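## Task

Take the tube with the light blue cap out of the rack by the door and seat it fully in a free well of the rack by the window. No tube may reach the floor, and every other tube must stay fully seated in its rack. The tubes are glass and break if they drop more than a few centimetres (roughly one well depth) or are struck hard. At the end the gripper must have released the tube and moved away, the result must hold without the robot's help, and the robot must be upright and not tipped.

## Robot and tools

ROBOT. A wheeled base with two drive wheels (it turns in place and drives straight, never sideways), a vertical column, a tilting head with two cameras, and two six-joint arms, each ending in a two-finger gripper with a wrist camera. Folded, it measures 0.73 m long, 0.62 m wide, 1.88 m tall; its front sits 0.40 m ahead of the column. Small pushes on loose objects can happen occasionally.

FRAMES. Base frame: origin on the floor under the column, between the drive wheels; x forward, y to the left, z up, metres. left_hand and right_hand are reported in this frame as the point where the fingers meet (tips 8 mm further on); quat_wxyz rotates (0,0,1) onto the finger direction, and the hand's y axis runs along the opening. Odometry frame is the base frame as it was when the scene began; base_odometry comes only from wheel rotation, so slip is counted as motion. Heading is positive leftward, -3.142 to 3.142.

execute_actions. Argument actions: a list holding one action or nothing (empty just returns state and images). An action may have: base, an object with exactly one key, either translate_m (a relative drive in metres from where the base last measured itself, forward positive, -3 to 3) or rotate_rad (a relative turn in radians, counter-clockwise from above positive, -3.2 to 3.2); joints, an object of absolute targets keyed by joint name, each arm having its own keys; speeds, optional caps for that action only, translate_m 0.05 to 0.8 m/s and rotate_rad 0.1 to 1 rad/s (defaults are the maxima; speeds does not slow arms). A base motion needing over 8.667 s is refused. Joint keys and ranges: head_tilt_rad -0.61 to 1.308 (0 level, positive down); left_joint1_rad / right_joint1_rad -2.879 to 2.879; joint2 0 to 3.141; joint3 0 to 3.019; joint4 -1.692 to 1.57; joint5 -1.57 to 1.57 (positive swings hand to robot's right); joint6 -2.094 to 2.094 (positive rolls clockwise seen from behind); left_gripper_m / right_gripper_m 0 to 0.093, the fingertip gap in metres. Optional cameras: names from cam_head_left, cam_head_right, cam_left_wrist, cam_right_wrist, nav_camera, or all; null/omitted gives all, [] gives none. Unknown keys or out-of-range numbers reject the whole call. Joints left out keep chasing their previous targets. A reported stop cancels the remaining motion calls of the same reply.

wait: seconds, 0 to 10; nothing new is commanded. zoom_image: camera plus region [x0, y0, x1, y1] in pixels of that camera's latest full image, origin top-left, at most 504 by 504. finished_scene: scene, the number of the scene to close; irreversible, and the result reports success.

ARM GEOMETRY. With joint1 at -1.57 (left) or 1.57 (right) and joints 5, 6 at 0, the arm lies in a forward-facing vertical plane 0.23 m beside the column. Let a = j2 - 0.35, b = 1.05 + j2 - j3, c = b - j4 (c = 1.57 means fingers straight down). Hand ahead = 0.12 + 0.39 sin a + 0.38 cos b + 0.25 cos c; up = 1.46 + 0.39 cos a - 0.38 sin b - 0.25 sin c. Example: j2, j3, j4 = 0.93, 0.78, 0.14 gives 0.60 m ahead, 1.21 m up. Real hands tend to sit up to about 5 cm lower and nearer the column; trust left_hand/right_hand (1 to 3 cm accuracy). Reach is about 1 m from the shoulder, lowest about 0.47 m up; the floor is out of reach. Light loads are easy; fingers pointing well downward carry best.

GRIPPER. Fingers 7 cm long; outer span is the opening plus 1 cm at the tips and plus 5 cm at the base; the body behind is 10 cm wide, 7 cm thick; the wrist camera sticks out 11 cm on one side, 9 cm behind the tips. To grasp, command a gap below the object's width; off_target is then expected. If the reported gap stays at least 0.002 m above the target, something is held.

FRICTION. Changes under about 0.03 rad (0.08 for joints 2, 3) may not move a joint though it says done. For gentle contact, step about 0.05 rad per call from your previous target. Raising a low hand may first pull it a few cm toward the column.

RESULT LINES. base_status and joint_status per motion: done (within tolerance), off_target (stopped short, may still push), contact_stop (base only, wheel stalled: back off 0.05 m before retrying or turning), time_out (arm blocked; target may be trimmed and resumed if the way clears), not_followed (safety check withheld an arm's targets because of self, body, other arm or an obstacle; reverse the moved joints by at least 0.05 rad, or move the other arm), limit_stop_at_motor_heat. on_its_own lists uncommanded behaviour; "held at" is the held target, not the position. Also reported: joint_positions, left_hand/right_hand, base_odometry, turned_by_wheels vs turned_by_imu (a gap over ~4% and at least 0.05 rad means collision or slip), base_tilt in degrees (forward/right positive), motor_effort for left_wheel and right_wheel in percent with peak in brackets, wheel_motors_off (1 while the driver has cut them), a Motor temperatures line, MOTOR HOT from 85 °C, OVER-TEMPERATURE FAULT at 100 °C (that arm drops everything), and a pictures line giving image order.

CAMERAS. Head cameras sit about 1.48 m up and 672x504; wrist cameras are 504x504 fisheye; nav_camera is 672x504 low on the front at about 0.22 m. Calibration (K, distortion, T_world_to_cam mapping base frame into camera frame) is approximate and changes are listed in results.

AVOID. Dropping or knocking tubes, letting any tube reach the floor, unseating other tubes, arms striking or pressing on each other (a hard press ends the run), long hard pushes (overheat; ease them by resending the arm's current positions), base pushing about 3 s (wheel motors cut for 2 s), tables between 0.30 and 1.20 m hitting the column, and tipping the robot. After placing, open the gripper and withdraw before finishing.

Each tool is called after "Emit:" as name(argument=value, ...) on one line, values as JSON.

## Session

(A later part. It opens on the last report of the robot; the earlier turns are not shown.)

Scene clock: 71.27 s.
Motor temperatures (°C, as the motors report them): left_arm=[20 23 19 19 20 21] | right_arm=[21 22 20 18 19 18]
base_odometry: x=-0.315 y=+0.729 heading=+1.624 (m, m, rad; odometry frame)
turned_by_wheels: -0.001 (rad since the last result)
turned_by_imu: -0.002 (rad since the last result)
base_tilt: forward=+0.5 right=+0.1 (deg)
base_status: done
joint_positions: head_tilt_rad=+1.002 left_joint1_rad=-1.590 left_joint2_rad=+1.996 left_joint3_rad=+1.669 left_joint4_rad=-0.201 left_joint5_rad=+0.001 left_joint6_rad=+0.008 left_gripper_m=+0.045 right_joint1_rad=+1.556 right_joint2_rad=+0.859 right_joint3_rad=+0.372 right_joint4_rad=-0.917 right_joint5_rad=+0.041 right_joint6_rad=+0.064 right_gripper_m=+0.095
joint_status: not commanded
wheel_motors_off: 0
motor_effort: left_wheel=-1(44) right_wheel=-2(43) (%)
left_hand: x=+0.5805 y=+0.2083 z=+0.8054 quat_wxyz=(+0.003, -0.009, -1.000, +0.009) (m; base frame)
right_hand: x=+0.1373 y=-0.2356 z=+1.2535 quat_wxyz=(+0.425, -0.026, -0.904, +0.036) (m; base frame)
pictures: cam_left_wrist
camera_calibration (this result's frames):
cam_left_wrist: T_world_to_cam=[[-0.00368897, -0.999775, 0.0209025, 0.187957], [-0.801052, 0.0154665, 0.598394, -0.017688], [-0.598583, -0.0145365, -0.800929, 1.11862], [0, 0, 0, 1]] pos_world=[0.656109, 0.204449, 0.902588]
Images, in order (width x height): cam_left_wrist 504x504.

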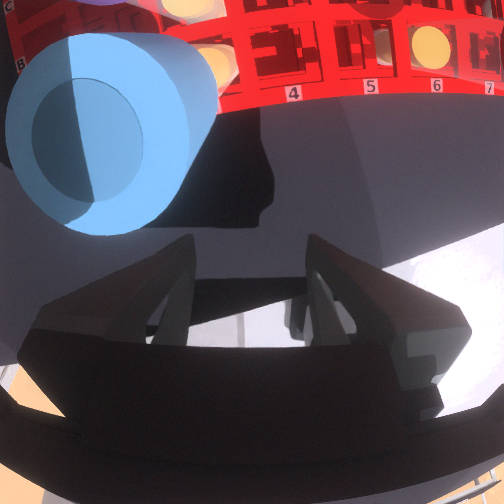

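Emit:
execute_actions(actions=[], cameras=["cam_head_left","cam_head_right","cam_left_wrist"])

Emit:
zoom_image(camera="cam_head_right", region=[200, 150, 360, 290])

Scene clock: 73.03 s.
Motor temperatures (°C, as the motors report them): left_arm=[20 23 19 19 20 21] | right_arm=[21 22 20 18 19 18]
base_odometry: x=-0.315 y=+0.729 heading=+1.624 (m, m, rad; odometry frame)
turned_by_wheels: +0.000 (rad since the last result)
turned_by_imu: -0.001 (rad since the last result)
base_tilt: forward=+0.4 right=+0.1 (deg)
base_status: done
joint_positions: head_tilt_rad=+1.002 left_joint1_rad=-1.590 left_joint2_rad=+1.996 left_joint3_rad=+1.669 left_joint4_rad=-0.201 left_joint5_rad=+0.001 left_joint6_rad=+0.008 left_gripper_m=+0.045 right_joint1_rad=+1.556 right_joint2_rad=+0.859 right_joint3_rad=+0.372 right_joint4_rad=-0.917 right_joint5_rad=+0.041 right_joint6_rad=+0.064 right_gripper_m=+0.095
joint_status: not commanded
wheel_motors_off: 0
motor_effort: left_wheel=-2(44) right_wheel=+0(43) (%)
left_hand: x=+0.5805 y=+0.2083 z=+0.8054 quat_wxyz=(+0.003, -0.009, -1.000, +0.009) (m; base frame)
right_hand: x=+0.1373 y=-0.2356 z=+1.2535 quat_wxyz=(+0.425, -0.026, -0.904, +0.036) (m; base frame)
pictures: cam_head_left, cam_head_right, cam_left_wrist
camera_calibration (this result's frames):
cam_head_left: T_world_to_cam=[[0.0470872, -0.995742, -0.0792455, 0.180224], [-0.81358, 0.00779736, -0.5814, 0.938422], [0.579543, 0.0918491, -0.809749, 1.13299], [0, 0, 0, 1]] pos_world=[0.0983815, 0.0680762, 1.47731]
cam_head_right: T_world_to_cam=[[0.0394792, -0.995918, -0.0811663, 0.0605894], [-0.819768, 0.0141634, -0.572521, 0.92891], [0.571334, 0.0891402, -0.815863, 1.15109], [0, 0, 0, 1]] pos_world=[0.101443, -0.0554227, 1.47587]
cam_left_wrist: T_world_to_cam=[[-0.00368897, -0.999775, 0.0209025, 0.187957], [-0.801052, 0.0154665, 0.598394, -0.017688], [-0.598583, -0.0145365, -0.800929, 1.11862], [0, 0, 0, 1]] pos_world=[0.656109, 0.204449, 0.902588]
Images, in order (width x height): cam_head_left 672x504, cam_head_right 672x504, cam_left_wrist 504x504.

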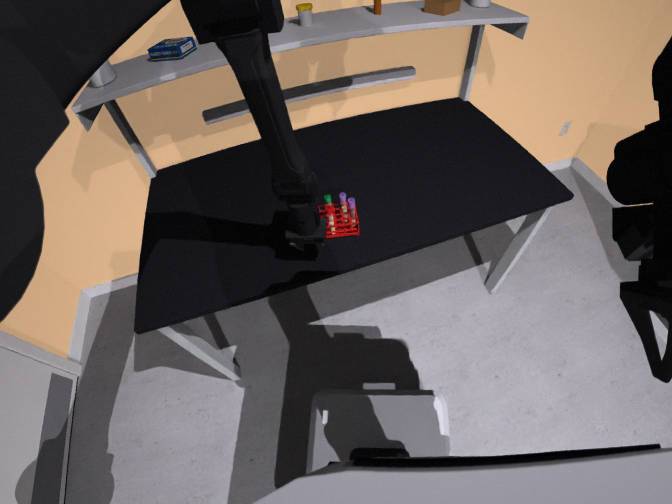

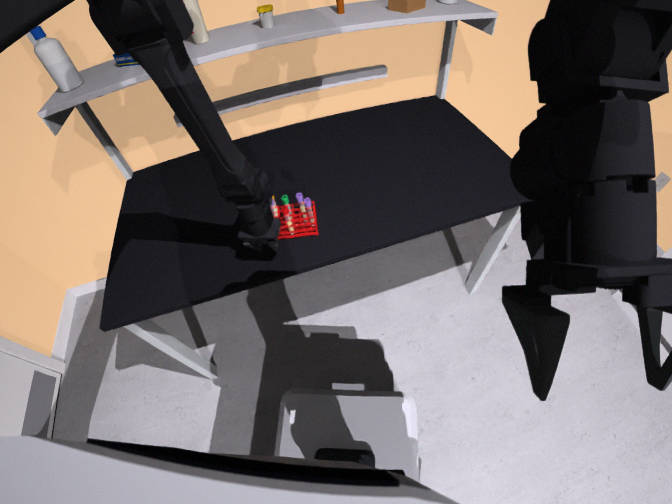

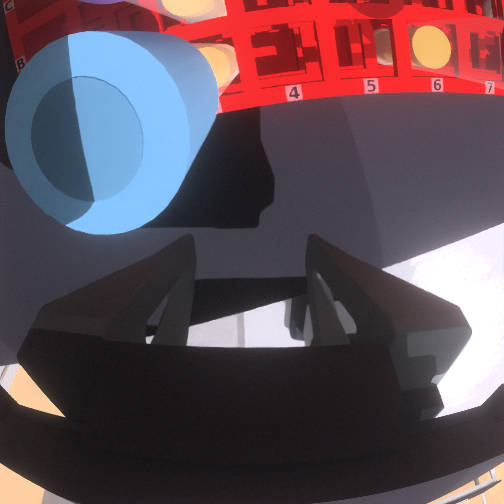

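Region (200, 150, 360, 290) of cam_head_right's 672x504 image, scaled by 3.150, with more detail than that image has; it fills the top 441 rows of this view, and the rest is white.

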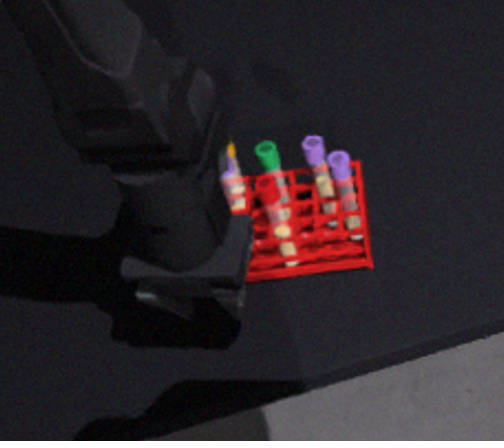

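Emit:
execute_actions(actions=[{"joints":{"left_joint2_rad":1.75,"left_joint3_rad":1.44,"left_joint4_rad":-0.21}}], cameras=["cam_head_left","cam_left_wrist"])

Scene clock: 76.10 s.
Motor temperatures (°C, as the motors report them): left_arm=[20 23 19 19 20 21] | right_arm=[21 22 20 18 19 18]
base_odometry: x=-0.315 y=+0.729 heading=+1.624 (m, m, rad; odometry frame)
turned_by_wheels: +0.000 (rad since the last result)
turned_by_imu: -0.001 (rad since the last result)
base_tilt: forward=+0.5 right=+0.1 (deg)
base_status: not commanded
joint_positions: head_tilt_rad=+1.002 left_joint1_rad=-1.590 left_joint2_rad=+1.738 left_joint3_rad=+1.441 left_joint4_rad=-0.212 left_joint5_rad=+0.001 left_joint6_rad=+0.008 left_gripper_m=+0.045 right_joint1_rad=+1.556 right_joint2_rad=+0.859 right_joint3_rad=+0.372 right_joint4_rad=-0.917 right_joint5_rad=+0.041 right_joint6_rad=+0.064 right_gripper_m=+0.095
joint_status: all done
wheel_motors_off: 0
motor_effort: left_wheel=-2(2) right_wheel=-1(2) (%)
left_hand: x=+0.5924 y=+0.2099 z=+0.9070 quat_wxyz=(-0.008, -0.009, -1.000, +0.009) (m; base frame)
right_hand: x=+0.1373 y=-0.2356 z=+1.2535 quat_wxyz=(+0.425, -0.026, -0.904, +0.036) (m; base frame)
pictures: cam_head_left, cam_left_wrist
camera_calibration (this result's frames):
cam_head_left: T_world_to_cam=[[0.0470872, -0.995742, -0.0792455, 0.180224], [-0.81358, 0.00779736, -0.5814, 0.938422], [0.579543, 0.0918491, -0.809749, 1.13299], [0, 0, 0, 1]] pos_world=[0.0983815, 0.0680762, 1.47731]
cam_left_wrist: T_world_to_cam=[[-0.00377091, -0.999772, 0.0210309, 0.187424], [-0.813433, 0.0152994, 0.581457, -0.0462653], [-0.581646, -0.0149146, -0.813305, 1.20844], [0, 0, 0, 1]] pos_world=[0.665956, 0.206113, 1.00579]
Images, in order (width x height): cam_head_left 672x504, cam_left_wrist 504x504.

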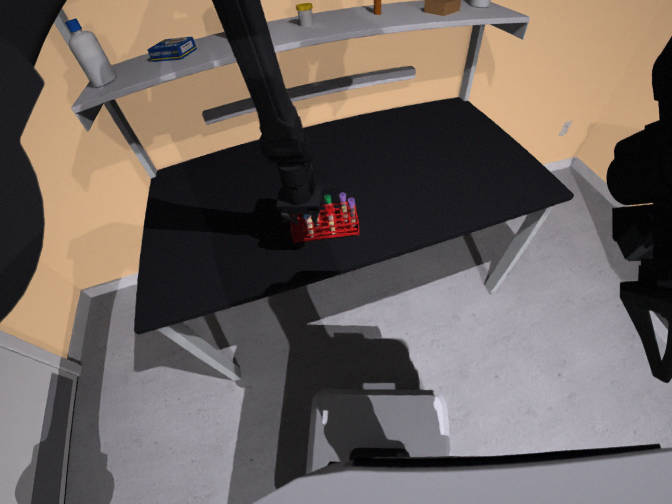

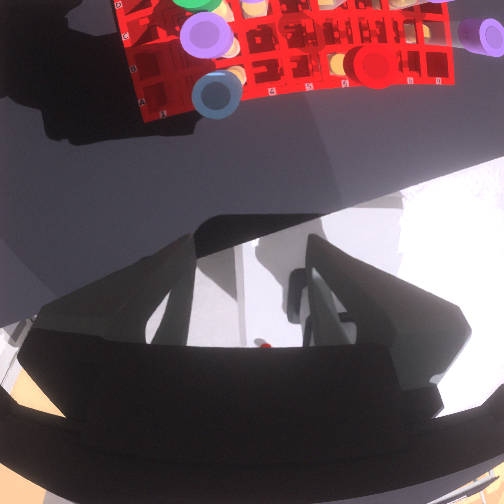

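Emit:
execute_actions(actions=[{"base":{"translate_m":0.045},"speeds":{"translate_m":0.1},"joints":{"left_joint1_rad":-1.57,"left_joint2_rad":1.85,"left_joint3_rad":1.52,"left_joint4_rad":-0.19}}], cameras=["cam_left_wrist"])

Scene clock: 80.30 s.
Motor temperatures (°C, as the motors report them): left_arm=[20 23 19 19 20 21] | right_arm=[21 22 20 18 19 18]
base_odometry: x=-0.317 y=+0.774 heading=+1.626 (m, m, rad; odometry frame)
turned_by_wheels: +0.002 (rad since the last result)
turned_by_imu: +0.000 (rad since the last result)
base_tilt: forward=+0.5 right=+0.1 (deg)
base_status: done
joint_positions: head_tilt_rad=+1.002 left_joint1_rad=-1.575 left_joint2_rad=+1.838 left_joint3_rad=+1.516 left_joint4_rad=-0.194 left_joint5_rad=+0.001 left_joint6_rad=+0.008 left_gripper_m=+0.045 right_joint1_rad=+1.556 right_joint2_rad=+0.859 right_joint3_rad=+0.373 right_joint4_rad=-0.917 right_joint5_rad=+0.041 right_joint6_rad=+0.064 right_gripper_m=+0.095
joint_status: all done
wheel_motors_off: 0
motor_effort: left_wheel=+1(49) right_wheel=+0(40) (%)
left_hand: x=+0.5857 y=+0.2209 z=+0.8665 quat_wxyz=(-0.004, -0.005, -1.000, +0.003) (m; base frame)
right_hand: x=+0.1379 y=-0.2356 z=+1.2533 quat_wxyz=(+0.424, -0.026, -0.904, +0.036) (m; base frame)
pictures: cam_left_wrist
camera_calibration (this result's frames):
cam_left_wrist: T_world_to_cam=[[0.00389084, -0.999962, 0.00776652, 0.206324], [-0.808588, 0.00142359, 0.588374, -0.0340943], [-0.588363, -0.00856918, -0.808552, 1.17016], [0, 0, 0, 1]] pos_world=[0.660106, 0.216392, 0.96459]
Images, in order (width x height): cam_left_wrist 504x504.

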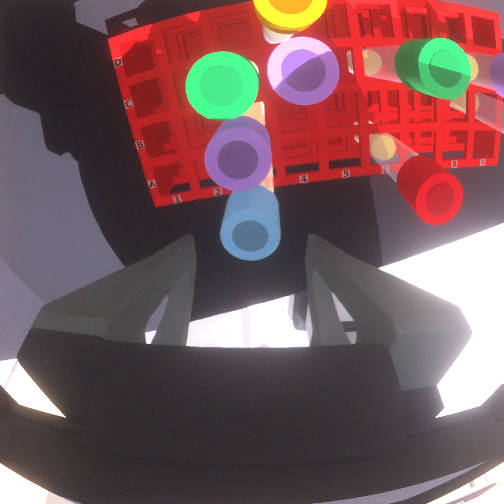

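Emit:
execute_actions(actions=[{"joints":{"left_joint2_rad":1.845,"left_joint3_rad":1.455,"left_joint4_rad":-0.136}}], cameras=["cam_left_wrist"])

Scene clock: 85.13 s.
Motor temperatures (°C, as the motors report them): left_arm=[20 23 19 19 20 21] | right_arm=[21 22 20 18 19 18]
base_odometry: x=-0.317 y=+0.774 heading=+1.626 (m, m, rad; odometry frame)
turned_by_wheels: +0.000 (rad since the last result)
turned_by_imu: -0.001 (rad since the last result)
base_tilt: forward=+0.4 right=+0.0 (deg)
base_status: not commanded
joint_positions: head_tilt_rad=+1.002 left_joint1_rad=-1.575 left_joint2_rad=+1.838 left_joint3_rad=+1.451 left_joint4_rad=-0.140 left_joint5_rad=+0.001 left_joint6_rad=+0.008 left_gripper_m=+0.045 right_joint1_rad=+1.556 right_joint2_rad=+0.859 right_joint3_rad=+0.373 right_joint4_rad=-0.917 right_joint5_rad=+0.041 right_joint6_rad=+0.064 right_gripper_m=+0.095
joint_status: all done
wheel_motors_off: 0
motor_effort: left_wheel=+1(2) right_wheel=-1(3) (%)
left_hand: x=+0.5585 y=+0.2210 z=+0.8623 quat_wxyz=(+0.002, -0.005, -1.000, +0.003) (m; base frame)
right_hand: x=+0.1379 y=-0.2356 z=+1.2533 quat_wxyz=(+0.424, -0.026, -0.904, +0.036) (m; base frame)
pictures: cam_left_wrist
camera_calibration (this result's frames):
cam_left_wrist: T_world_to_cam=[[0.00393382, -0.999963, 0.00769866, 0.206541], [-0.802029, 0.0014433, 0.597283, -0.0649294], [-0.597272, -0.00852416, -0.801994, 1.15013], [0, 0, 0, 1]] pos_world=[0.634053, 0.216431, 0.959588]
Images, in order (width x height): cam_left_wrist 504x504.

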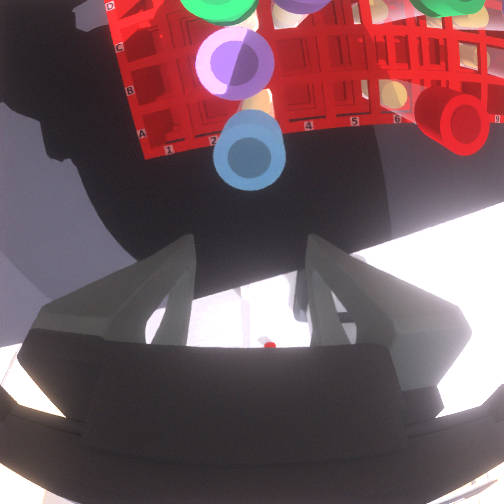

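Emit:
execute_actions(actions=[{"joints":{"left_joint2_rad":1.93,"left_joint3_rad":1.54,"left_joint4_rad":-0.135}}], cameras=["cam_left_wrist"])

Scene clock: 89.97 s.
Motor temperatures (°C, as the motors report them): left_arm=[20 23 19 19 20 21] | right_arm=[21 22 20 18 19 18]
base_odometry: x=-0.317 y=+0.774 heading=+1.626 (m, m, rad; odometry frame)
turned_by_wheels: +0.000 (rad since the last result)
turned_by_imu: -0.001 (rad since the last result)
base_tilt: forward=+0.5 right=+0.0 (deg)
base_status: not commanded
joint_positions: head_tilt_rad=+1.002 left_joint1_rad=-1.575 left_joint2_rad=+1.911 left_joint3_rad=+1.539 left_joint4_rad=-0.139 left_joint5_rad=+0.001 left_joint6_rad=+0.008 left_gripper_m=+0.045 right_joint1_rad=+1.556 right_joint2_rad=+0.859 right_joint3_rad=+0.373 right_joint4_rad=-0.917 right_joint5_rad=+0.041 right_joint6_rad=+0.064 right_gripper_m=+0.095
joint_status: all done
wheel_motors_off: 0
motor_effort: left_wheel=+2(2) right_wheel=-3(1) (%)
left_hand: x=+0.5693 y=+0.2208 z=+0.8351 quat_wxyz=(-0.006, -0.005, -1.000, +0.003) (m; base frame)
right_hand: x=+0.1379 y=-0.2356 z=+1.2533 quat_wxyz=(+0.424, -0.026, -0.904, +0.036) (m; base frame)
pictures: cam_left_wrist
camera_calibration (this result's frames):
cam_left_wrist: T_world_to_cam=[[0.00387133, -0.999962, 0.00779678, 0.206533], [-0.811496, 0.00141459, 0.584357, -0.0238858], [-0.584346, -0.00858929, -0.811459, 1.13532], [0, 0, 0, 1]] pos_world=[0.643237, 0.216311, 0.933614]
Images, in order (width x height): cam_left_wrist 504x504.

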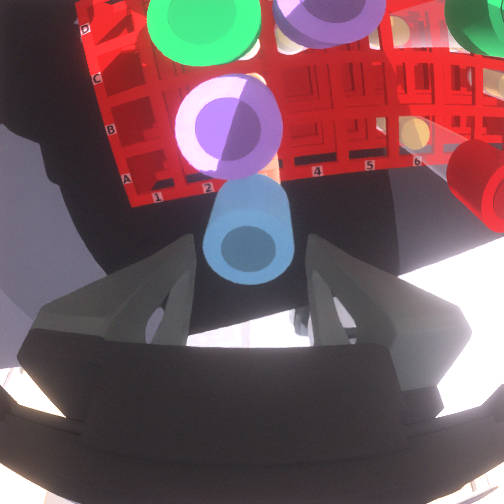

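Emit:
execute_actions(actions=[{"joints":{"left_gripper_m":0.0}}], cameras=["cam_left_wrist"])

Scene clock: 91.77 s.
Motor temperatures (°C, as the motors report them): left_arm=[20 23 19 19 20 21] | right_arm=[21 22 20 18 19 18]
base_odometry: x=-0.317 y=+0.774 heading=+1.626 (m, m, rad; odometry frame)
turned_by_wheels: +0.000 (rad since the last result)
turned_by_imu: -0.001 (rad since the last result)
base_tilt: forward=+0.5 right=+0.1 (deg)
base_status: not commanded
joint_positions: head_tilt_rad=+1.002 left_joint1_rad=-1.575 left_joint2_rad=+1.911 left_joint3_rad=+1.539 left_joint4_rad=-0.139 left_joint5_rad=+0.001 left_joint6_rad=+0.008 left_gripper_m=+0.000 right_joint1_rad=+1.556 right_joint2_rad=+0.859 right_joint3_rad=+0.373 right_joint4_rad=-0.917 right_joint5_rad=+0.041 right_joint6_rad=+0.064 right_gripper_m=+0.095
joint_status: all done
wheel_motors_off: 0
motor_effort: left_wheel=+1(2) right_wheel=-2(3) (%)
left_hand: x=+0.5693 y=+0.2208 z=+0.8351 quat_wxyz=(-0.006, -0.005, -1.000, +0.003) (m; base frame)
right_hand: x=+0.1379 y=-0.2356 z=+1.2533 quat_wxyz=(+0.424, -0.026, -0.904, +0.036) (m; base frame)
pictures: cam_left_wrist
camera_calibration (this result's frames):
cam_left_wrist: T_world_to_cam=[[0.00387133, -0.999962, 0.00779678, 0.206533], [-0.811496, 0.00141459, 0.584357, -0.0238858], [-0.584346, -0.00858929, -0.811459, 1.13532], [0, 0, 0, 1]] pos_world=[0.643237, 0.216311, 0.933614]
Images, in order (width x height): cam_left_wrist 504x504.

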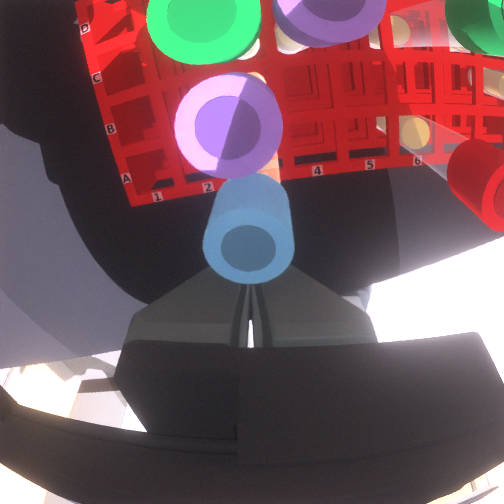

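Emit:
execute_actions(actions=[{"joints":{"left_gripper_m":0.045}}], cameras=[])

Emit:
execute_actions(actions=[{"joints":{"left_joint2_rad":1.95,"left_joint3_rad":1.64,"left_joint4_rad":-0.215}}], cameras=["cam_left_wrist"])

Scene clock: 96.33 s.
Motor temperatures (°C, as the motors report them): left_arm=[20 23 19 19 20 21] | right_arm=[21 22 20 18 19 18]
base_odometry: x=-0.317 y=+0.774 heading=+1.626 (m, m, rad; odometry frame)
turned_by_wheels: +0.000 (rad since the last result)
turned_by_imu: -0.001 (rad since the last result)
base_tilt: forward=+0.5 right=+0.0 (deg)
base_status: not commanded
joint_positions: head_tilt_rad=+1.002 left_joint1_rad=-1.575 left_joint2_rad=+1.911 left_joint3_rad=+1.539 left_joint4_rad=-0.139 left_joint5_rad=+0.001 left_joint6_rad=+0.008 left_gripper_m=+0.045 right_joint1_rad=+1.556 right_joint2_rad=+0.859 right_joint3_rad=+0.373 right_joint4_rad=-0.917 right_joint5_rad=+0.041 right_joint6_rad=+0.064 right_gripper_m=+0.095
joint_status: all done
wheel_motors_off: 0
motor_effort: left_wheel=+1(1) right_wheel=-4(3) (%)
left_hand: x=+0.5693 y=+0.2208 z=+0.8351 quat_wxyz=(-0.006, -0.005, -1.000, +0.003) (m; base frame)
right_hand: x=+0.1379 y=-0.2356 z=+1.2533 quat_wxyz=(+0.424, -0.026, -0.904, +0.036) (m; base frame)
pictures: none
No camera images: the call's "cameras" was empty. Leave "cameras" out to get every camera's image.

Scene clock: 97.13 s.
Motor temperatures (°C, as the motors report them): left_arm=[20 23 19 19 20 21] | right_arm=[21 22 20 18 19 18]
base_odometry: x=-0.317 y=+0.774 heading=+1.626 (m, m, rad; odometry frame)
turned_by_wheels: +0.000 (rad since the last result)
turned_by_imu: +0.000 (rad since the last result)
base_tilt: forward=+0.5 right=+0.0 (deg)
base_status: not commanded
joint_positions: head_tilt_rad=+1.002 left_joint1_rad=-1.575 left_joint2_rad=+1.933 left_joint3_rad=+1.632 left_joint4_rad=-0.211 left_joint5_rad=+0.001 left_joint6_rad=+0.008 left_gripper_m=+0.045 right_joint1_rad=+1.556 right_joint2_rad=+0.859 right_joint3_rad=+0.373 right_joint4_rad=-0.917 right_joint5_rad=+0.041 right_joint6_rad=+0.064 right_gripper_m=+0.095
joint_status: all done
wheel_motors_off: 0
motor_effort: left_wheel=+2(2) right_wheel=-3(3) (%)
left_hand: x=+0.5954 y=+0.2208 z=+0.8315 quat_wxyz=(-0.006, -0.005, -1.000, +0.003) (m; base frame)
right_hand: x=+0.1379 y=-0.2356 z=+1.2533 quat_wxyz=(+0.424, -0.026, -0.904, +0.036) (m; base frame)
pictures: cam_left_wrist
camera_calibration (this result's frames):
cam_left_wrist: T_world_to_cam=[[0.00387584, -0.999962, 0.00778981, 0.206391], [-0.810826, 0.00141668, 0.585285, -0.00169604], [-0.585274, -0.00858465, -0.81079, 1.14763], [0, 0, 0, 1]] pos_world=[0.669505, 0.216238, 0.929875]
Images, in order (width x height): cam_left_wrist 504x504.

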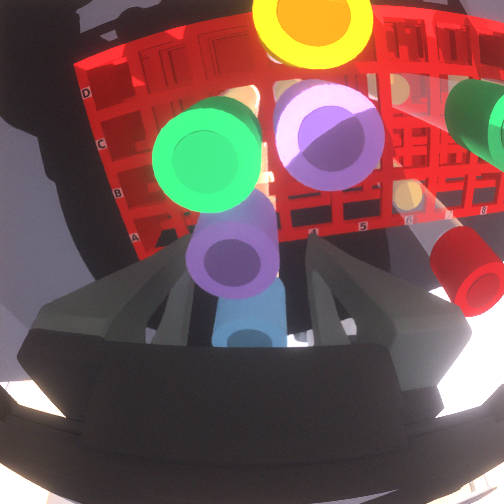

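Emit:
execute_actions(actions=[{"joints":{"left_gripper_m":0.0}}], cameras=["cam_left_wrist"])

Scene clock: 99.43 s.
Motor temperatures (°C, as the motors report them): left_arm=[20 23 19 19 20 21] | right_arm=[21 22 20 18 19 18]
base_odometry: x=-0.317 y=+0.774 heading=+1.626 (m, m, rad; odometry frame)
turned_by_wheels: +0.000 (rad since the last result)
turned_by_imu: -0.001 (rad since the last result)
base_tilt: forward=+0.4 right=+0.0 (deg)
base_status: not commanded
joint_positions: head_tilt_rad=+1.002 left_joint1_rad=-1.575 left_joint2_rad=+1.933 left_joint3_rad=+1.632 left_joint4_rad=-0.211 left_joint5_rad=+0.001 left_joint6_rad=+0.008 left_gripper_m=+0.014 right_joint1_rad=+1.556 right_joint2_rad=+0.859 right_joint3_rad=+0.373 right_joint4_rad=-0.917 right_joint5_rad=+0.041 right_joint6_rad=+0.064 right_gripper_m=+0.095
joint_status: left_gripper_m off_target (ended at +0.014, target +0.000)
wheel_motors_off: 0
motor_effort: left_wheel=+1(1) right_wheel=-3(4) (%)
left_hand: x=+0.5954 y=+0.2211 z=+0.8315 quat_wxyz=(-0.006, -0.005, -1.000, +0.002) (m; base frame)
right_hand: x=+0.1379 y=-0.2356 z=+1.2533 quat_wxyz=(+0.424, -0.026, -0.904, +0.036) (m; base frame)
pictures: cam_left_wrist
camera_calibration (this result's frames):
cam_left_wrist: T_world_to_cam=[[0.00407082, -0.999967, 0.00707802, 0.207238], [-0.810827, 0.000841954, 0.585285, -0.00156749], [-0.585272, -0.00812164, -0.810796, 1.14754], [0, 0, 0, 1]] pos_world=[0.669507, 0.216553, 0.92987]
Images, in order (width x height): cam_left_wrist 504x504.

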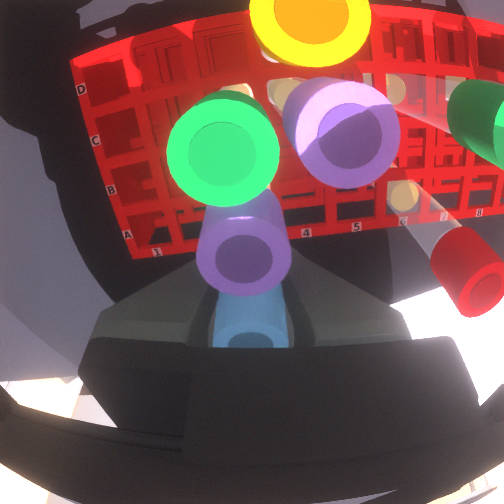

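Emit:
execute_actions(actions=[{"joints":{"left_joint2_rad":1.703,"left_joint3_rad":1.429,"left_joint4_rad":-0.246}}], cameras=[])

Emit:
execute_actions(actions=[{"joints":{"left_joint2_rad":1.503,"left_joint3_rad":1.295,"left_joint4_rad":-0.312}}], cameras=["cam_left_wrist","cam_head_left"])

Scene clock: 103.63 s.
Motor temperatures (°C, as the motors report them): left_arm=[20 23 19 19 20 21] | right_arm=[21 23 20 18 19 18]
base_odometry: x=-0.317 y=+0.774 heading=+1.626 (m, m, rad; odometry frame)
turned_by_wheels: +0.000 (rad since the last result)
turned_by_imu: -0.002 (rad since the last result)
base_tilt: forward=+0.5 right=+0.1 (deg)
base_status: not commanded
joint_positions: head_tilt_rad=+1.002 left_joint1_rad=-1.575 left_joint2_rad=+1.702 left_joint3_rad=+1.424 left_joint4_rad=-0.248 left_joint5_rad=+0.001 left_joint6_rad=+0.008 left_gripper_m=+0.014 right_joint1_rad=+1.556 right_joint2_rad=+0.859 right_joint3_rad=+0.373 right_joint4_rad=-0.917 right_joint5_rad=+0.041 right_joint6_rad=+0.064 right_gripper_m=+0.095
joint_status: all done
wheel_motors_off: 0
motor_effort: left_wheel=+2(2) right_wheel=-3(3) (%)
left_hand: x=+0.5916 y=+0.2215 z=+0.9218 quat_wxyz=(+0.002, -0.005, -1.000, +0.002) (m; base frame)
right_hand: x=+0.1379 y=-0.2356 z=+1.2533 quat_wxyz=(+0.424, -0.026, -0.904, +0.036) (m; base frame)
pictures: none
No camera images: the call's "cameras" was empty. Leave "cameras" out to get every camera's image.

Scene clock: 104.87 s.
Motor temperatures (°C, as the motors report them): left_arm=[20 23 19 19 20 21] | right_arm=[21 23 20 18 19 18]
base_odometry: x=-0.317 y=+0.774 heading=+1.626 (m, m, rad; odometry frame)
turned_by_wheels: +0.000 (rad since the last result)
turned_by_imu: +0.000 (rad since the last result)
base_tilt: forward=+0.4 right=+0.0 (deg)
base_status: not commanded
joint_positions: head_tilt_rad=+1.002 left_joint1_rad=-1.575 left_joint2_rad=+1.499 left_joint3_rad=+1.289 left_joint4_rad=-0.315 left_joint5_rad=+0.001 left_joint6_rad=+0.008 left_gripper_m=+0.014 right_joint1_rad=+1.556 right_joint2_rad=+0.859 right_joint3_rad=+0.373 right_joint4_rad=-0.917 right_joint5_rad=+0.041 right_joint6_rad=+0.064 right_gripper_m=+0.095
joint_status: all done
wheel_motors_off: 0
motor_effort: left_wheel=+2(2) right_wheel=-4(4) (%)
left_hand: x=+0.5931 y=+0.2217 z=+1.0031 quat_wxyz=(+0.001, -0.005, -1.000, +0.002) (m; base frame)
right_hand: x=+0.1379 y=-0.2356 z=+1.2533 quat_wxyz=(+0.424, -0.026, -0.904, +0.036) (m; base frame)
pictures: cam_head_left, cam_left_wrist
camera_calibration (this result's frames):
cam_head_left: T_world_to_cam=[[0.0470872, -0.995742, -0.0792455, 0.180224], [-0.81358, 0.00779736, -0.5814, 0.938422], [0.579543, 0.0918491, -0.809749, 1.13299], [0, 0, 0, 1]] pos_world=[0.0983815, 0.0680762, 1.47731]
cam_left_wrist: T_world_to_cam=[[0.00411384, -0.999967, 0.00700327, 0.206691], [-0.803622, 0.000861981, 0.595139, -0.118057], [-0.595126, -0.00807629, -0.803592, 1.28397], [0, 0, 0, 1]] pos_world=[0.6684, 0.217155, 1.1006]
Images, in order (width x height): cam_head_left 672x504, cam_left_wrist 504x504.

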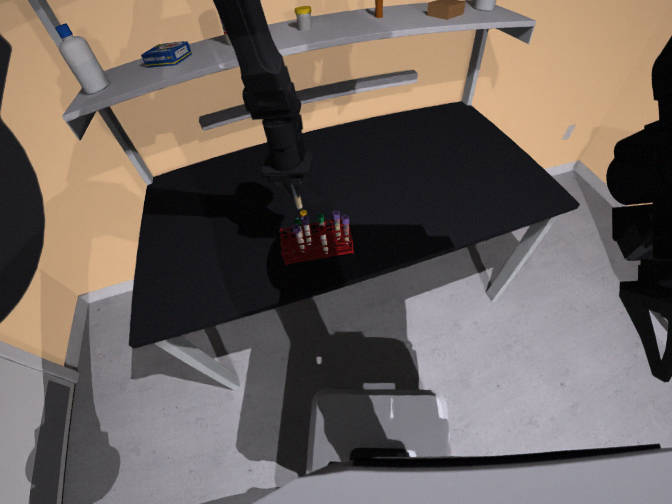

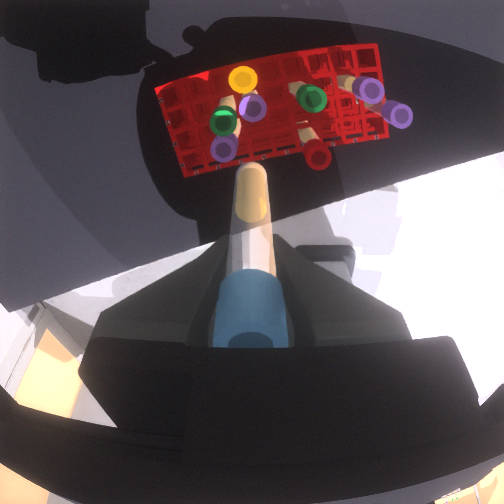

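Emit:
execute_actions(actions=[{"base":{"translate_m":-0.5}}], cameras=[])

Emit:
execute_actions(actions=[{"base":{"rotate_rad":-2.228},"speeds":{"rotate_rad":0.7},"joints":{"head_tilt_rad":0.7}}], cameras=["cam_head_left"])

Scene clock: 111.67 s.
Motor temperatures (°C, as the motors report them): left_arm=[20 23 19 19 20 21] | right_arm=[21 23 20 18 19 18]
base_odometry: x=-0.290 y=+0.275 heading=+1.626 (m, m, rad; odometry frame)
turned_by_wheels: +0.000 (rad since the last result)
turned_by_imu: -0.003 (rad since the last result)
base_tilt: forward=+0.4 right=+0.0 (deg)
base_status: done
joint_positions: head_tilt_rad=+1.002 left_joint1_rad=-1.575 left_joint2_rad=+1.499 left_joint3_rad=+1.288 left_joint4_rad=-0.315 left_joint5_rad=+0.001 left_joint6_rad=+0.008 left_gripper_m=+0.014 right_joint1_rad=+1.556 right_joint2_rad=+0.859 right_joint3_rad=+0.371 right_joint4_rad=-0.917 right_joint5_rad=+0.041 right_joint6_rad=+0.064 right_gripper_m=+0.095
joint_status: not commanded
wheel_motors_off: 0
motor_effort: left_wheel=+0(62) right_wheel=+0(40) (%)
left_hand: x=+0.5927 y=+0.2217 z=+1.0030 quat_wxyz=(+0.001, -0.005, -1.000, +0.002) (m; base frame)
right_hand: x=+0.1367 y=-0.2355 z=+1.2537 quat_wxyz=(+0.425, -0.026, -0.904, +0.036) (m; base frame)
pictures: none
No camera images: the call's "cameras" was empty. Leave "cameras" out to get every camera's image.

Scene clock: 115.87 s.
Motor temperatures (°C, as the motors report them): left_arm=[20 24 19 19 20 21] | right_arm=[21 23 20 18 19 18]
base_odometry: x=-0.290 y=+0.275 heading=-0.601 (m, m, rad; odometry frame)
turned_by_wheels: -2.227 (rad since the last result)
turned_by_imu: -2.247 (rad since the last result)
base_tilt: forward=+0.5 right=+0.0 (deg)
base_status: done
joint_positions: head_tilt_rad=+0.717 left_joint1_rad=-1.570 left_joint2_rad=+1.499 left_joint3_rad=+1.288 left_joint4_rad=-0.315 left_joint5_rad=+0.001 left_joint6_rad=+0.008 left_gripper_m=+0.014 right_joint1_rad=+1.556 right_joint2_rad=+0.859 right_joint3_rad=+0.371 right_joint4_rad=-0.917 right_joint5_rad=+0.041 right_joint6_rad=+0.064 right_gripper_m=+0.095
joint_status: all done
wheel_motors_off: 0
motor_effort: left_wheel=+2(55) right_wheel=-4(46) (%)
left_hand: x=+0.5927 y=+0.2247 z=+1.0030 quat_wxyz=(+0.001, -0.004, -1.000, +0.000) (m; base frame)
right_hand: x=+0.1367 y=-0.2355 z=+1.2537 quat_wxyz=(+0.425, -0.026, -0.904, +0.036) (m; base frame)
pictures: cam_head_left
camera_calibration (this result's frames):
cam_head_left: T_world_to_cam=[[0.0674577, -0.995742, -0.0628213, 0.153913], [-0.617429, 0.00779736, -0.786588, 1.2446], [0.783729, 0.0918491, -0.614274, 0.821745], [0, 0, 0, 1]] pos_world=[0.114046, 0.0680762, 1.49344]
Images, in order (width x height): cam_head_left 672x504.

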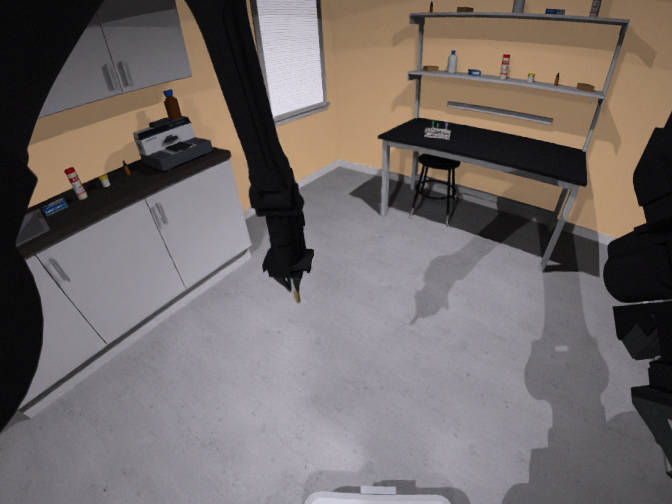

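Emit:
execute_actions(actions=[{"base":{"translate_m":1.8}}], cameras=[])

Emit:
execute_actions(actions=[{"base":{"rotate_rad":-0.6},"speeds":{"rotate_rad":0.7},"joints":{"head_tilt_rad":0.9}}], cameras=["cam_head_left","cam_head_right"])

Scene clock: 121.43 s.
Motor temperatures (°C, as the motors report them): left_arm=[20 24 19 19 20 21] | right_arm=[21 23 20 18 19 18]
base_odometry: x=+1.194 y=-0.744 heading=-0.602 (m, m, rad; odometry frame)
turned_by_wheels: -0.001 (rad since the last result)
turned_by_imu: -0.002 (rad since the last result)
base_tilt: forward=+0.5 right=+0.0 (deg)
base_status: done
joint_positions: head_tilt_rad=+0.716 left_joint1_rad=-1.570 left_joint2_rad=+1.499 left_joint3_rad=+1.288 left_joint4_rad=-0.315 left_joint5_rad=+0.001 left_joint6_rad=+0.008 left_gripper_m=+0.014 right_joint1_rad=+1.556 right_joint2_rad=+0.859 right_joint3_rad=+0.373 right_joint4_rad=-0.917 right_joint5_rad=+0.041 right_joint6_rad=+0.064 right_gripper_m=+0.095
joint_status: not commanded
wheel_motors_off: 0
motor_effort: left_wheel=-1(58) right_wheel=+2(54) (%)
left_hand: x=+0.5927 y=+0.2247 z=+1.0030 quat_wxyz=(+0.001, -0.004, -1.000, +0.000) (m; base frame)
right_hand: x=+0.1379 y=-0.2356 z=+1.2533 quat_wxyz=(+0.424, -0.026, -0.904, +0.036) (m; base frame)
pictures: none
No camera images: the call's "cameras" was empty. Leave "cameras" out to get every camera's image.

Scene clock: 123.53 s.
Motor temperatures (°C, as the motors report them): left_arm=[20 24 19 19 20 21] | right_arm=[21 23 20 18 19 18]
base_odometry: x=+1.194 y=-0.744 heading=-1.202 (m, m, rad; odometry frame)
turned_by_wheels: -0.599 (rad since the last result)
turned_by_imu: -0.601 (rad since the last result)
base_tilt: forward=+0.5 right=+0.0 (deg)
base_status: done
joint_positions: head_tilt_rad=+0.901 left_joint1_rad=-1.570 left_joint2_rad=+1.499 left_joint3_rad=+1.288 left_joint4_rad=-0.315 left_joint5_rad=+0.001 left_joint6_rad=+0.008 left_gripper_m=+0.014 right_joint1_rad=+1.556 right_joint2_rad=+0.859 right_joint3_rad=+0.373 right_joint4_rad=-0.917 right_joint5_rad=+0.041 right_joint6_rad=+0.064 right_gripper_m=+0.095
joint_status: all done
wheel_motors_off: 0
motor_effort: left_wheel=+3(45) right_wheel=-5(49) (%)
left_hand: x=+0.5927 y=+0.2252 z=+1.0030 quat_wxyz=(+0.001, -0.004, -1.000, +0.000) (m; base frame)
right_hand: x=+0.1379 y=-0.2356 z=+1.2533 quat_wxyz=(+0.424, -0.026, -0.904, +0.036) (m; base frame)
pictures: cam_head_left, cam_head_right
camera_calibration (this result's frames):
cam_head_left: T_world_to_cam=[[0.0548215, -0.995742, -0.0741057, 0.171922], [-0.750954, 0.00779736, -0.660308, 1.05681], [0.658074, 0.0918491, -0.74733, 1.03293], [0, 0, 0, 1]] pos_world=[0.104443, 0.0680762, 1.4825]
cam_head_right: T_world_to_cam=[[0.0474454, -0.995918, -0.0767823, 0.0534396], [-0.758004, 0.0141634, -0.652096, 1.04837], [0.650522, 0.0891402, -0.754238, 1.05223], [0, 0, 0, 1]] pos_world=[0.107635, -0.0554227, 1.48137]
Images, in order (width x height): cam_head_left 672x504, cam_head_right 672x504.

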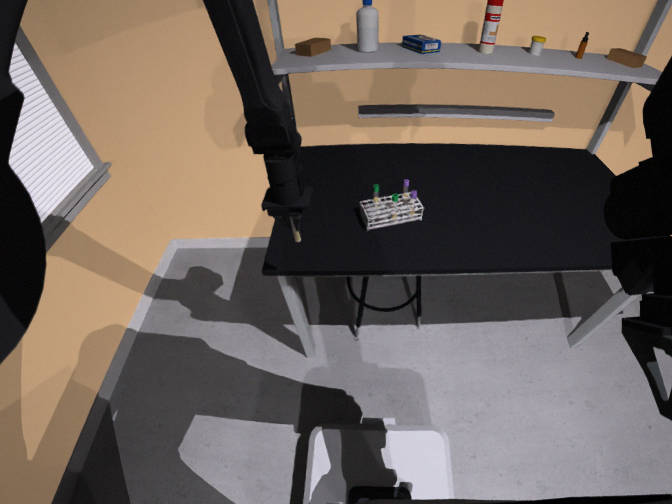

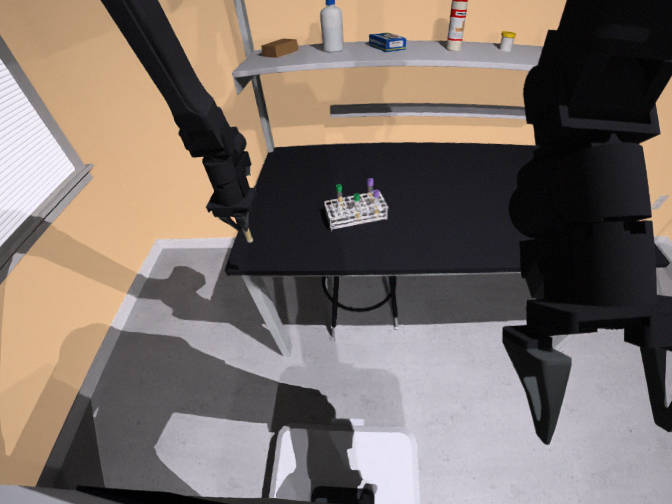

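Emit:
zoom_image(camera="cam_head_right", region=[300, 160, 420, 240])

Region (300, 160, 420, 240) of cam_head_right's 672x504 image, scaled by 4.200, with more detail than that image has.

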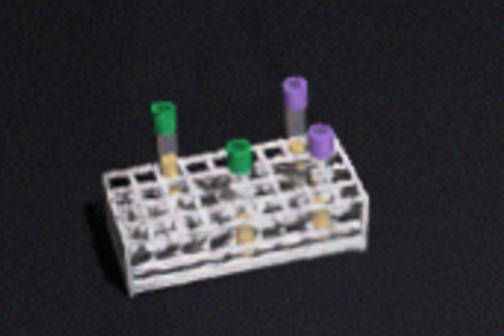

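Emit:
execute_actions(actions=[{"base":{"translate_m":0.2}}], cameras=[])

Emit:
execute_actions(actions=[{"base":{"rotate_rad":-0.26},"speeds":{"rotate_rad":0.5}}], cameras=["cam_head_left","cam_left_wrist"])

Scene clock: 130.07 s.
Motor temperatures (°C, as the motors report them): left_arm=[20 24 20 19 20 21] | right_arm=[21 23 20 18 19 18]
base_odometry: x=+1.266 y=-0.931 heading=-1.203 (m, m, rad; odometry frame)
turned_by_wheels: -0.002 (rad since the last result)
turned_by_imu: -0.003 (rad since the last result)
base_tilt: forward=+0.5 right=+0.1 (deg)
base_status: done
joint_positions: head_tilt_rad=+0.902 left_joint1_rad=-1.570 left_joint2_rad=+1.499 left_joint3_rad=+1.291 left_joint4_rad=-0.314 left_joint5_rad=+0.001 left_joint6_rad=+0.008 left_gripper_m=+0.014 right_joint1_rad=+1.556 right_joint2_rad=+0.859 right_joint3_rad=+0.375 right_joint4_rad=-0.917 right_joint5_rad=+0.041 right_joint6_rad=+0.064 right_gripper_m=+0.095
joint_status: not commanded
wheel_motors_off: 0
motor_effort: left_wheel=-1(57) right_wheel=+2(53) (%)
left_hand: x=+0.5944 y=+0.2252 z=+1.0033 quat_wxyz=(-0.001, -0.004, -1.000, +0.000) (m; base frame)
right_hand: x=+0.1388 y=-0.2356 z=+1.2530 quat_wxyz=(+0.424, -0.027, -0.905, +0.036) (m; base frame)
pictures: none
No camera images: the call's "cameras" was empty. Leave "cameras" out to get every camera's image.

Scene clock: 131.53 s.
Motor temperatures (°C, as the motors report them): left_arm=[20 24 20 19 20 21] | right_arm=[21 23 20 18 19 18]
base_odometry: x=+1.266 y=-0.931 heading=-1.462 (m, m, rad; odometry frame)
turned_by_wheels: -0.259 (rad since the last result)
turned_by_imu: -0.257 (rad since the last result)
base_tilt: forward=+0.5 right=+0.0 (deg)
base_status: done
joint_positions: head_tilt_rad=+0.902 left_joint1_rad=-1.570 left_joint2_rad=+1.499 left_joint3_rad=+1.291 left_joint4_rad=-0.314 left_joint5_rad=+0.001 left_joint6_rad=+0.008 left_gripper_m=+0.014 right_joint1_rad=+1.556 right_joint2_rad=+0.859 right_joint3_rad=+0.375 right_joint4_rad=-0.917 right_joint5_rad=+0.041 right_joint6_rad=+0.064 right_gripper_m=+0.095
joint_status: not commanded
wheel_motors_off: 0
motor_effort: left_wheel=+0(46) right_wheel=-2(49) (%)
left_hand: x=+0.5944 y=+0.2250 z=+1.0033 quat_wxyz=(-0.001, -0.004, -1.000, +0.000) (m; base frame)
right_hand: x=+0.1388 y=-0.2356 z=+1.2530 quat_wxyz=(+0.424, -0.027, -0.905, +0.036) (m; base frame)
pictures: cam_head_left, cam_left_wrist
camera_calibration (this result's frames):
cam_head_left: T_world_to_cam=[[0.0547514, -0.995742, -0.0741576, 0.172006], [-0.751579, 0.00779736, -0.659597, 1.05575], [0.657367, 0.0918491, -0.747952, 1.03393], [0, 0, 0, 1]] pos_world=[0.104389, 0.0680762, 1.48245]
cam_left_wrist: T_world_to_cam=[[0.00658537, -0.999975, 0.00272267, 0.21273], [-0.804979, -0.00368584, 0.593292, -0.113494], [-0.593267, -0.00609874, -0.804982, 1.28477], [0, 0, 0, 1]] pos_world=[0.669448, 0.220142, 1.10097]
Images, in order (width x height): cam_head_left 672x504, cam_left_wrist 504x504.

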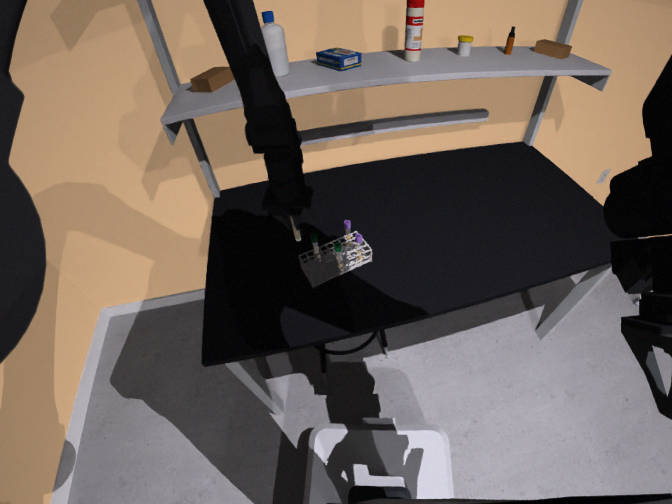

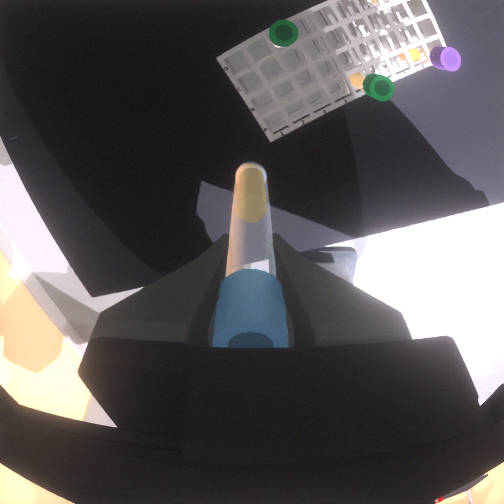

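Emit:
execute_actions(actions=[{"joints":{"left_joint1_rad":-1.612,"left_joint2_rad":1.643,"left_joint3_rad":1.439,"left_joint4_rad":-0.316}}], cameras=["cam_left_wrist"])

Scene clock: 137.20 s.
Motor temperatures (°C, as the motors report them): left_arm=[20 24 20 19 20 21] | right_arm=[21 23 20 18 19 18]
base_odometry: x=+1.266 y=-0.931 heading=-1.462 (m, m, rad; odometry frame)
turned_by_wheels: +0.000 (rad since the last result)
turned_by_imu: -0.001 (rad since the last result)
base_tilt: forward=+0.5 right=+0.1 (deg)
base_status: not commanded
joint_positions: head_tilt_rad=+0.902 left_joint1_rad=-1.613 left_joint2_rad=+1.633 left_joint3_rad=+1.430 left_joint4_rad=-0.315 left_joint5_rad=+0.001 left_joint6_rad=+0.008 left_gripper_m=+0.014 right_joint1_rad=+1.556 right_joint2_rad=+0.859 right_joint3_rad=+0.375 right_joint4_rad=-0.917 right_joint5_rad=+0.041 right_joint6_rad=+0.064 right_gripper_m=+0.095
joint_status: all done
wheel_motors_off: 0
motor_effort: left_wheel=+2(3) right_wheel=-5(7) (%)
left_hand: x=+0.6146 y=+0.1951 z=+0.9562 quat_wxyz=(-0.003, -0.015, -1.000, +0.019) (m; base frame)
right_hand: x=+0.1388 y=-0.2356 z=+1.2530 quat_wxyz=(+0.424, -0.027, -0.905, +0.036) (m; base frame)
pictures: cam_left_wrist
camera_calibration (this result's frames):
cam_left_wrist: T_world_to_cam=[[-0.0147854, -0.999101, 0.0397381, 0.160404], [-0.807122, 0.035384, 0.589323, -0.0718535], [-0.590199, -0.0233601, -0.80692, 1.26191], [0, 0, 0, 1]] pos_world=[0.689152, 0.19228, 1.05423]
Images, in order (width x height): cam_left_wrist 504x504.

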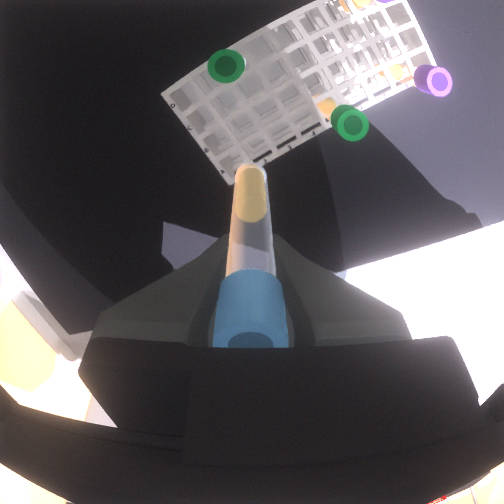

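Emit:
execute_actions(actions=[{"joints":{"left_joint2_rad":1.74,"left_joint3_rad":1.565,"left_joint4_rad":-0.349}}], cameras=["cam_left_wrist"])

Scene clock: 140.10 s.
Motor temperatures (°C, as the motors report them): left_arm=[20 24 20 19 20 21] | right_arm=[21 23 20 18 19 18]
base_odometry: x=+1.266 y=-0.931 heading=-1.462 (m, m, rad; odometry frame)
turned_by_wheels: +0.000 (rad since the last result)
turned_by_imu: -0.001 (rad since the last result)
base_tilt: forward=+0.5 right=+0.0 (deg)
base_status: not commanded
joint_positions: head_tilt_rad=+0.902 left_joint1_rad=-1.613 left_joint2_rad=+1.725 left_joint3_rad=+1.548 left_joint4_rad=-0.346 left_joint5_rad=+0.001 left_joint6_rad=+0.008 left_gripper_m=+0.014 right_joint1_rad=+1.556 right_joint2_rad=+0.859 right_joint3_rad=+0.375 right_joint4_rad=-0.917 right_joint5_rad=+0.041 right_joint6_rad=+0.064 right_gripper_m=+0.095
joint_status: all done
wheel_motors_off: 0
motor_effort: left_wheel=+2(3) right_wheel=-6(4) (%)
left_hand: x=+0.6308 y=+0.1936 z=+0.9250 quat_wxyz=(+0.000, -0.015, -1.000, +0.019) (m; base frame)
right_hand: x=+0.1388 y=-0.2356 z=+1.2530 quat_wxyz=(+0.424, -0.027, -0.905, +0.036) (m; base frame)
pictures: cam_left_wrist
camera_calibration (this result's frames):
cam_left_wrist: T_world_to_cam=[[-0.0147667, -0.999102, 0.0397054, 0.160433], [-0.803959, 0.0354737, 0.593625, -0.0463433], [-0.594501, -0.0231556, -0.803762, 1.24607], [0, 0, 0, 1]] pos_world=[0.705898, 0.190786, 1.02268]
Images, in order (width x height): cam_left_wrist 504x504.

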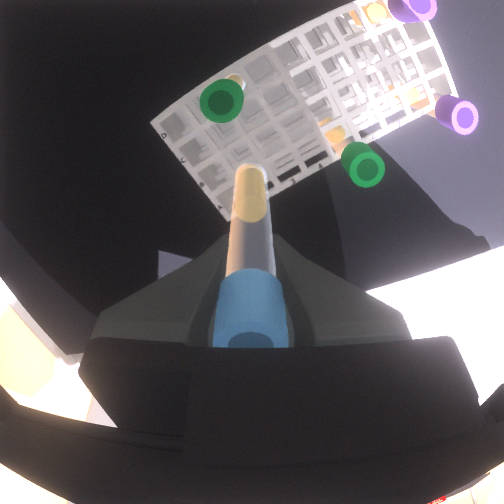

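Emit:
execute_actions(actions=[{"joints":{"left_joint2_rad":1.815,"left_joint3_rad":1.63,"left_joint4_rad":-0.337}}], cameras=["cam_left_wrist"])

Scene clock: 142.60 s.
Motor temperatures (°C, as the motors report them): left_arm=[20 24 20 19 20 21] | right_arm=[21 23 20 18 19 18]
base_odometry: x=+1.266 y=-0.931 heading=-1.462 (m, m, rad; odometry frame)
turned_by_wheels: +0.000 (rad since the last result)
turned_by_imu: -0.001 (rad since the last result)
base_tilt: forward=+0.5 right=+0.0 (deg)
base_status: not commanded
joint_positions: head_tilt_rad=+0.902 left_joint1_rad=-1.613 left_joint2_rad=+1.796 left_joint3_rad=+1.618 left_joint4_rad=-0.341 left_joint5_rad=+0.001 left_joint6_rad=+0.008 left_gripper_m=+0.014 right_joint1_rad=+1.556 right_joint2_rad=+0.859 right_joint3_rad=+0.375 right_joint4_rad=-0.917 right_joint5_rad=+0.041 right_joint6_rad=+0.064 right_gripper_m=+0.095
joint_status: all done
wheel_motors_off: 0
motor_effort: left_wheel=+2(2) right_wheel=-6(6) (%)
left_hand: x=+0.6364 y=+0.1925 z=+0.8981 quat_wxyz=(-0.003, -0.015, -1.000, +0.019) (m; base frame)
right_hand: x=+0.1388 y=-0.2356 z=+1.2530 quat_wxyz=(+0.424, -0.027, -0.905, +0.036) (m; base frame)
pictures: cam_left_wrist
camera_calibration (this result's frames):
cam_left_wrist: T_world_to_cam=[[-0.0147854, -0.999101, 0.0397381, 0.160475], [-0.807122, 0.035384, 0.589323, -0.0199566], [-0.590199, -0.0233601, -0.80692, 1.22783], [0, 0, 0, 1]] pos_world=[0.710927, 0.189719, 0.996141]
Images, in order (width x height): cam_left_wrist 504x504.

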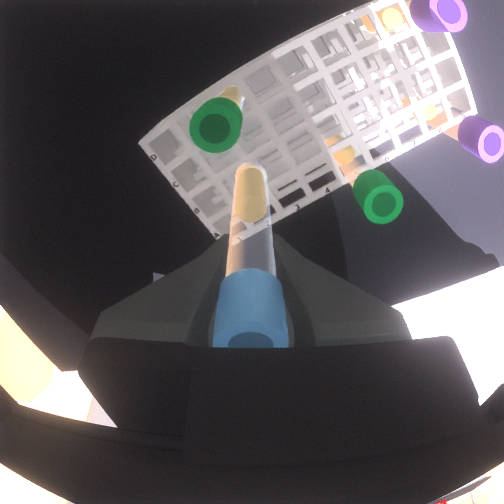

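Continue down.

Emit:
execute_actions(actions=[{"joints":{"left_joint2_rad":1.89,"left_joint3_rad":1.695,"left_joint4_rad":-0.33}}], cameras=["cam_left_wrist"])

Scene clock: 144.37 s.
Motor temperatures (°C, as the motors report them): left_arm=[20 24 20 19 20 21] | right_arm=[21 23 20 18 19 18]
base_odometry: x=+1.266 y=-0.931 heading=-1.462 (m, m, rad; odometry frame)
turned_by_wheels: +0.000 (rad since the last result)
turned_by_imu: -0.001 (rad since the last result)
base_tilt: forward=+0.5 right=+0.0 (deg)
base_status: not commanded
joint_positions: head_tilt_rad=+0.902 left_joint1_rad=-1.613 left_joint2_rad=+1.866 left_joint3_rad=+1.684 left_joint4_rad=-0.332 left_joint5_rad=+0.001 left_joint6_rad=+0.008 left_gripper_m=+0.014 right_joint1_rad=+1.556 right_joint2_rad=+0.859 right_joint3_rad=+0.375 right_joint4_rad=-0.917 right_joint5_rad=+0.041 right_joint6_rad=+0.064 right_gripper_m=+0.095
joint_status: all done
wheel_motors_off: 0
motor_effort: left_wheel=+3(3) right_wheel=-5(6) (%)
left_hand: x=+0.6377 y=+0.1915 z=+0.8704 quat_wxyz=(-0.005, -0.015, -1.000, +0.019) (m; base frame)
right_hand: x=+0.1388 y=-0.2356 z=+1.2530 quat_wxyz=(+0.424, -0.027, -0.905, +0.036) (m; base frame)
pictures: cam_left_wrist
camera_calibration (this result's frames):
cam_left_wrist: T_world_to_cam=[[-0.0147989, -0.9991, 0.0397614, 0.160553], [-0.809368, 0.0353192, 0.586239, 0.0016081], [-0.587116, -0.0235059, -0.809162, 1.20624], [0, 0, 0, 1]] pos_world=[0.711879, 0.188705, 0.968714]
Images, in order (width x height): cam_left_wrist 504x504.

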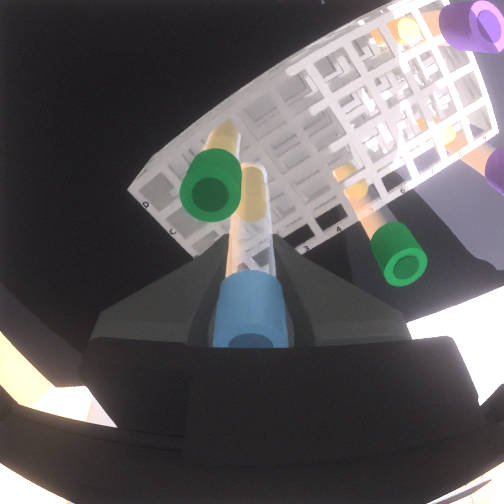

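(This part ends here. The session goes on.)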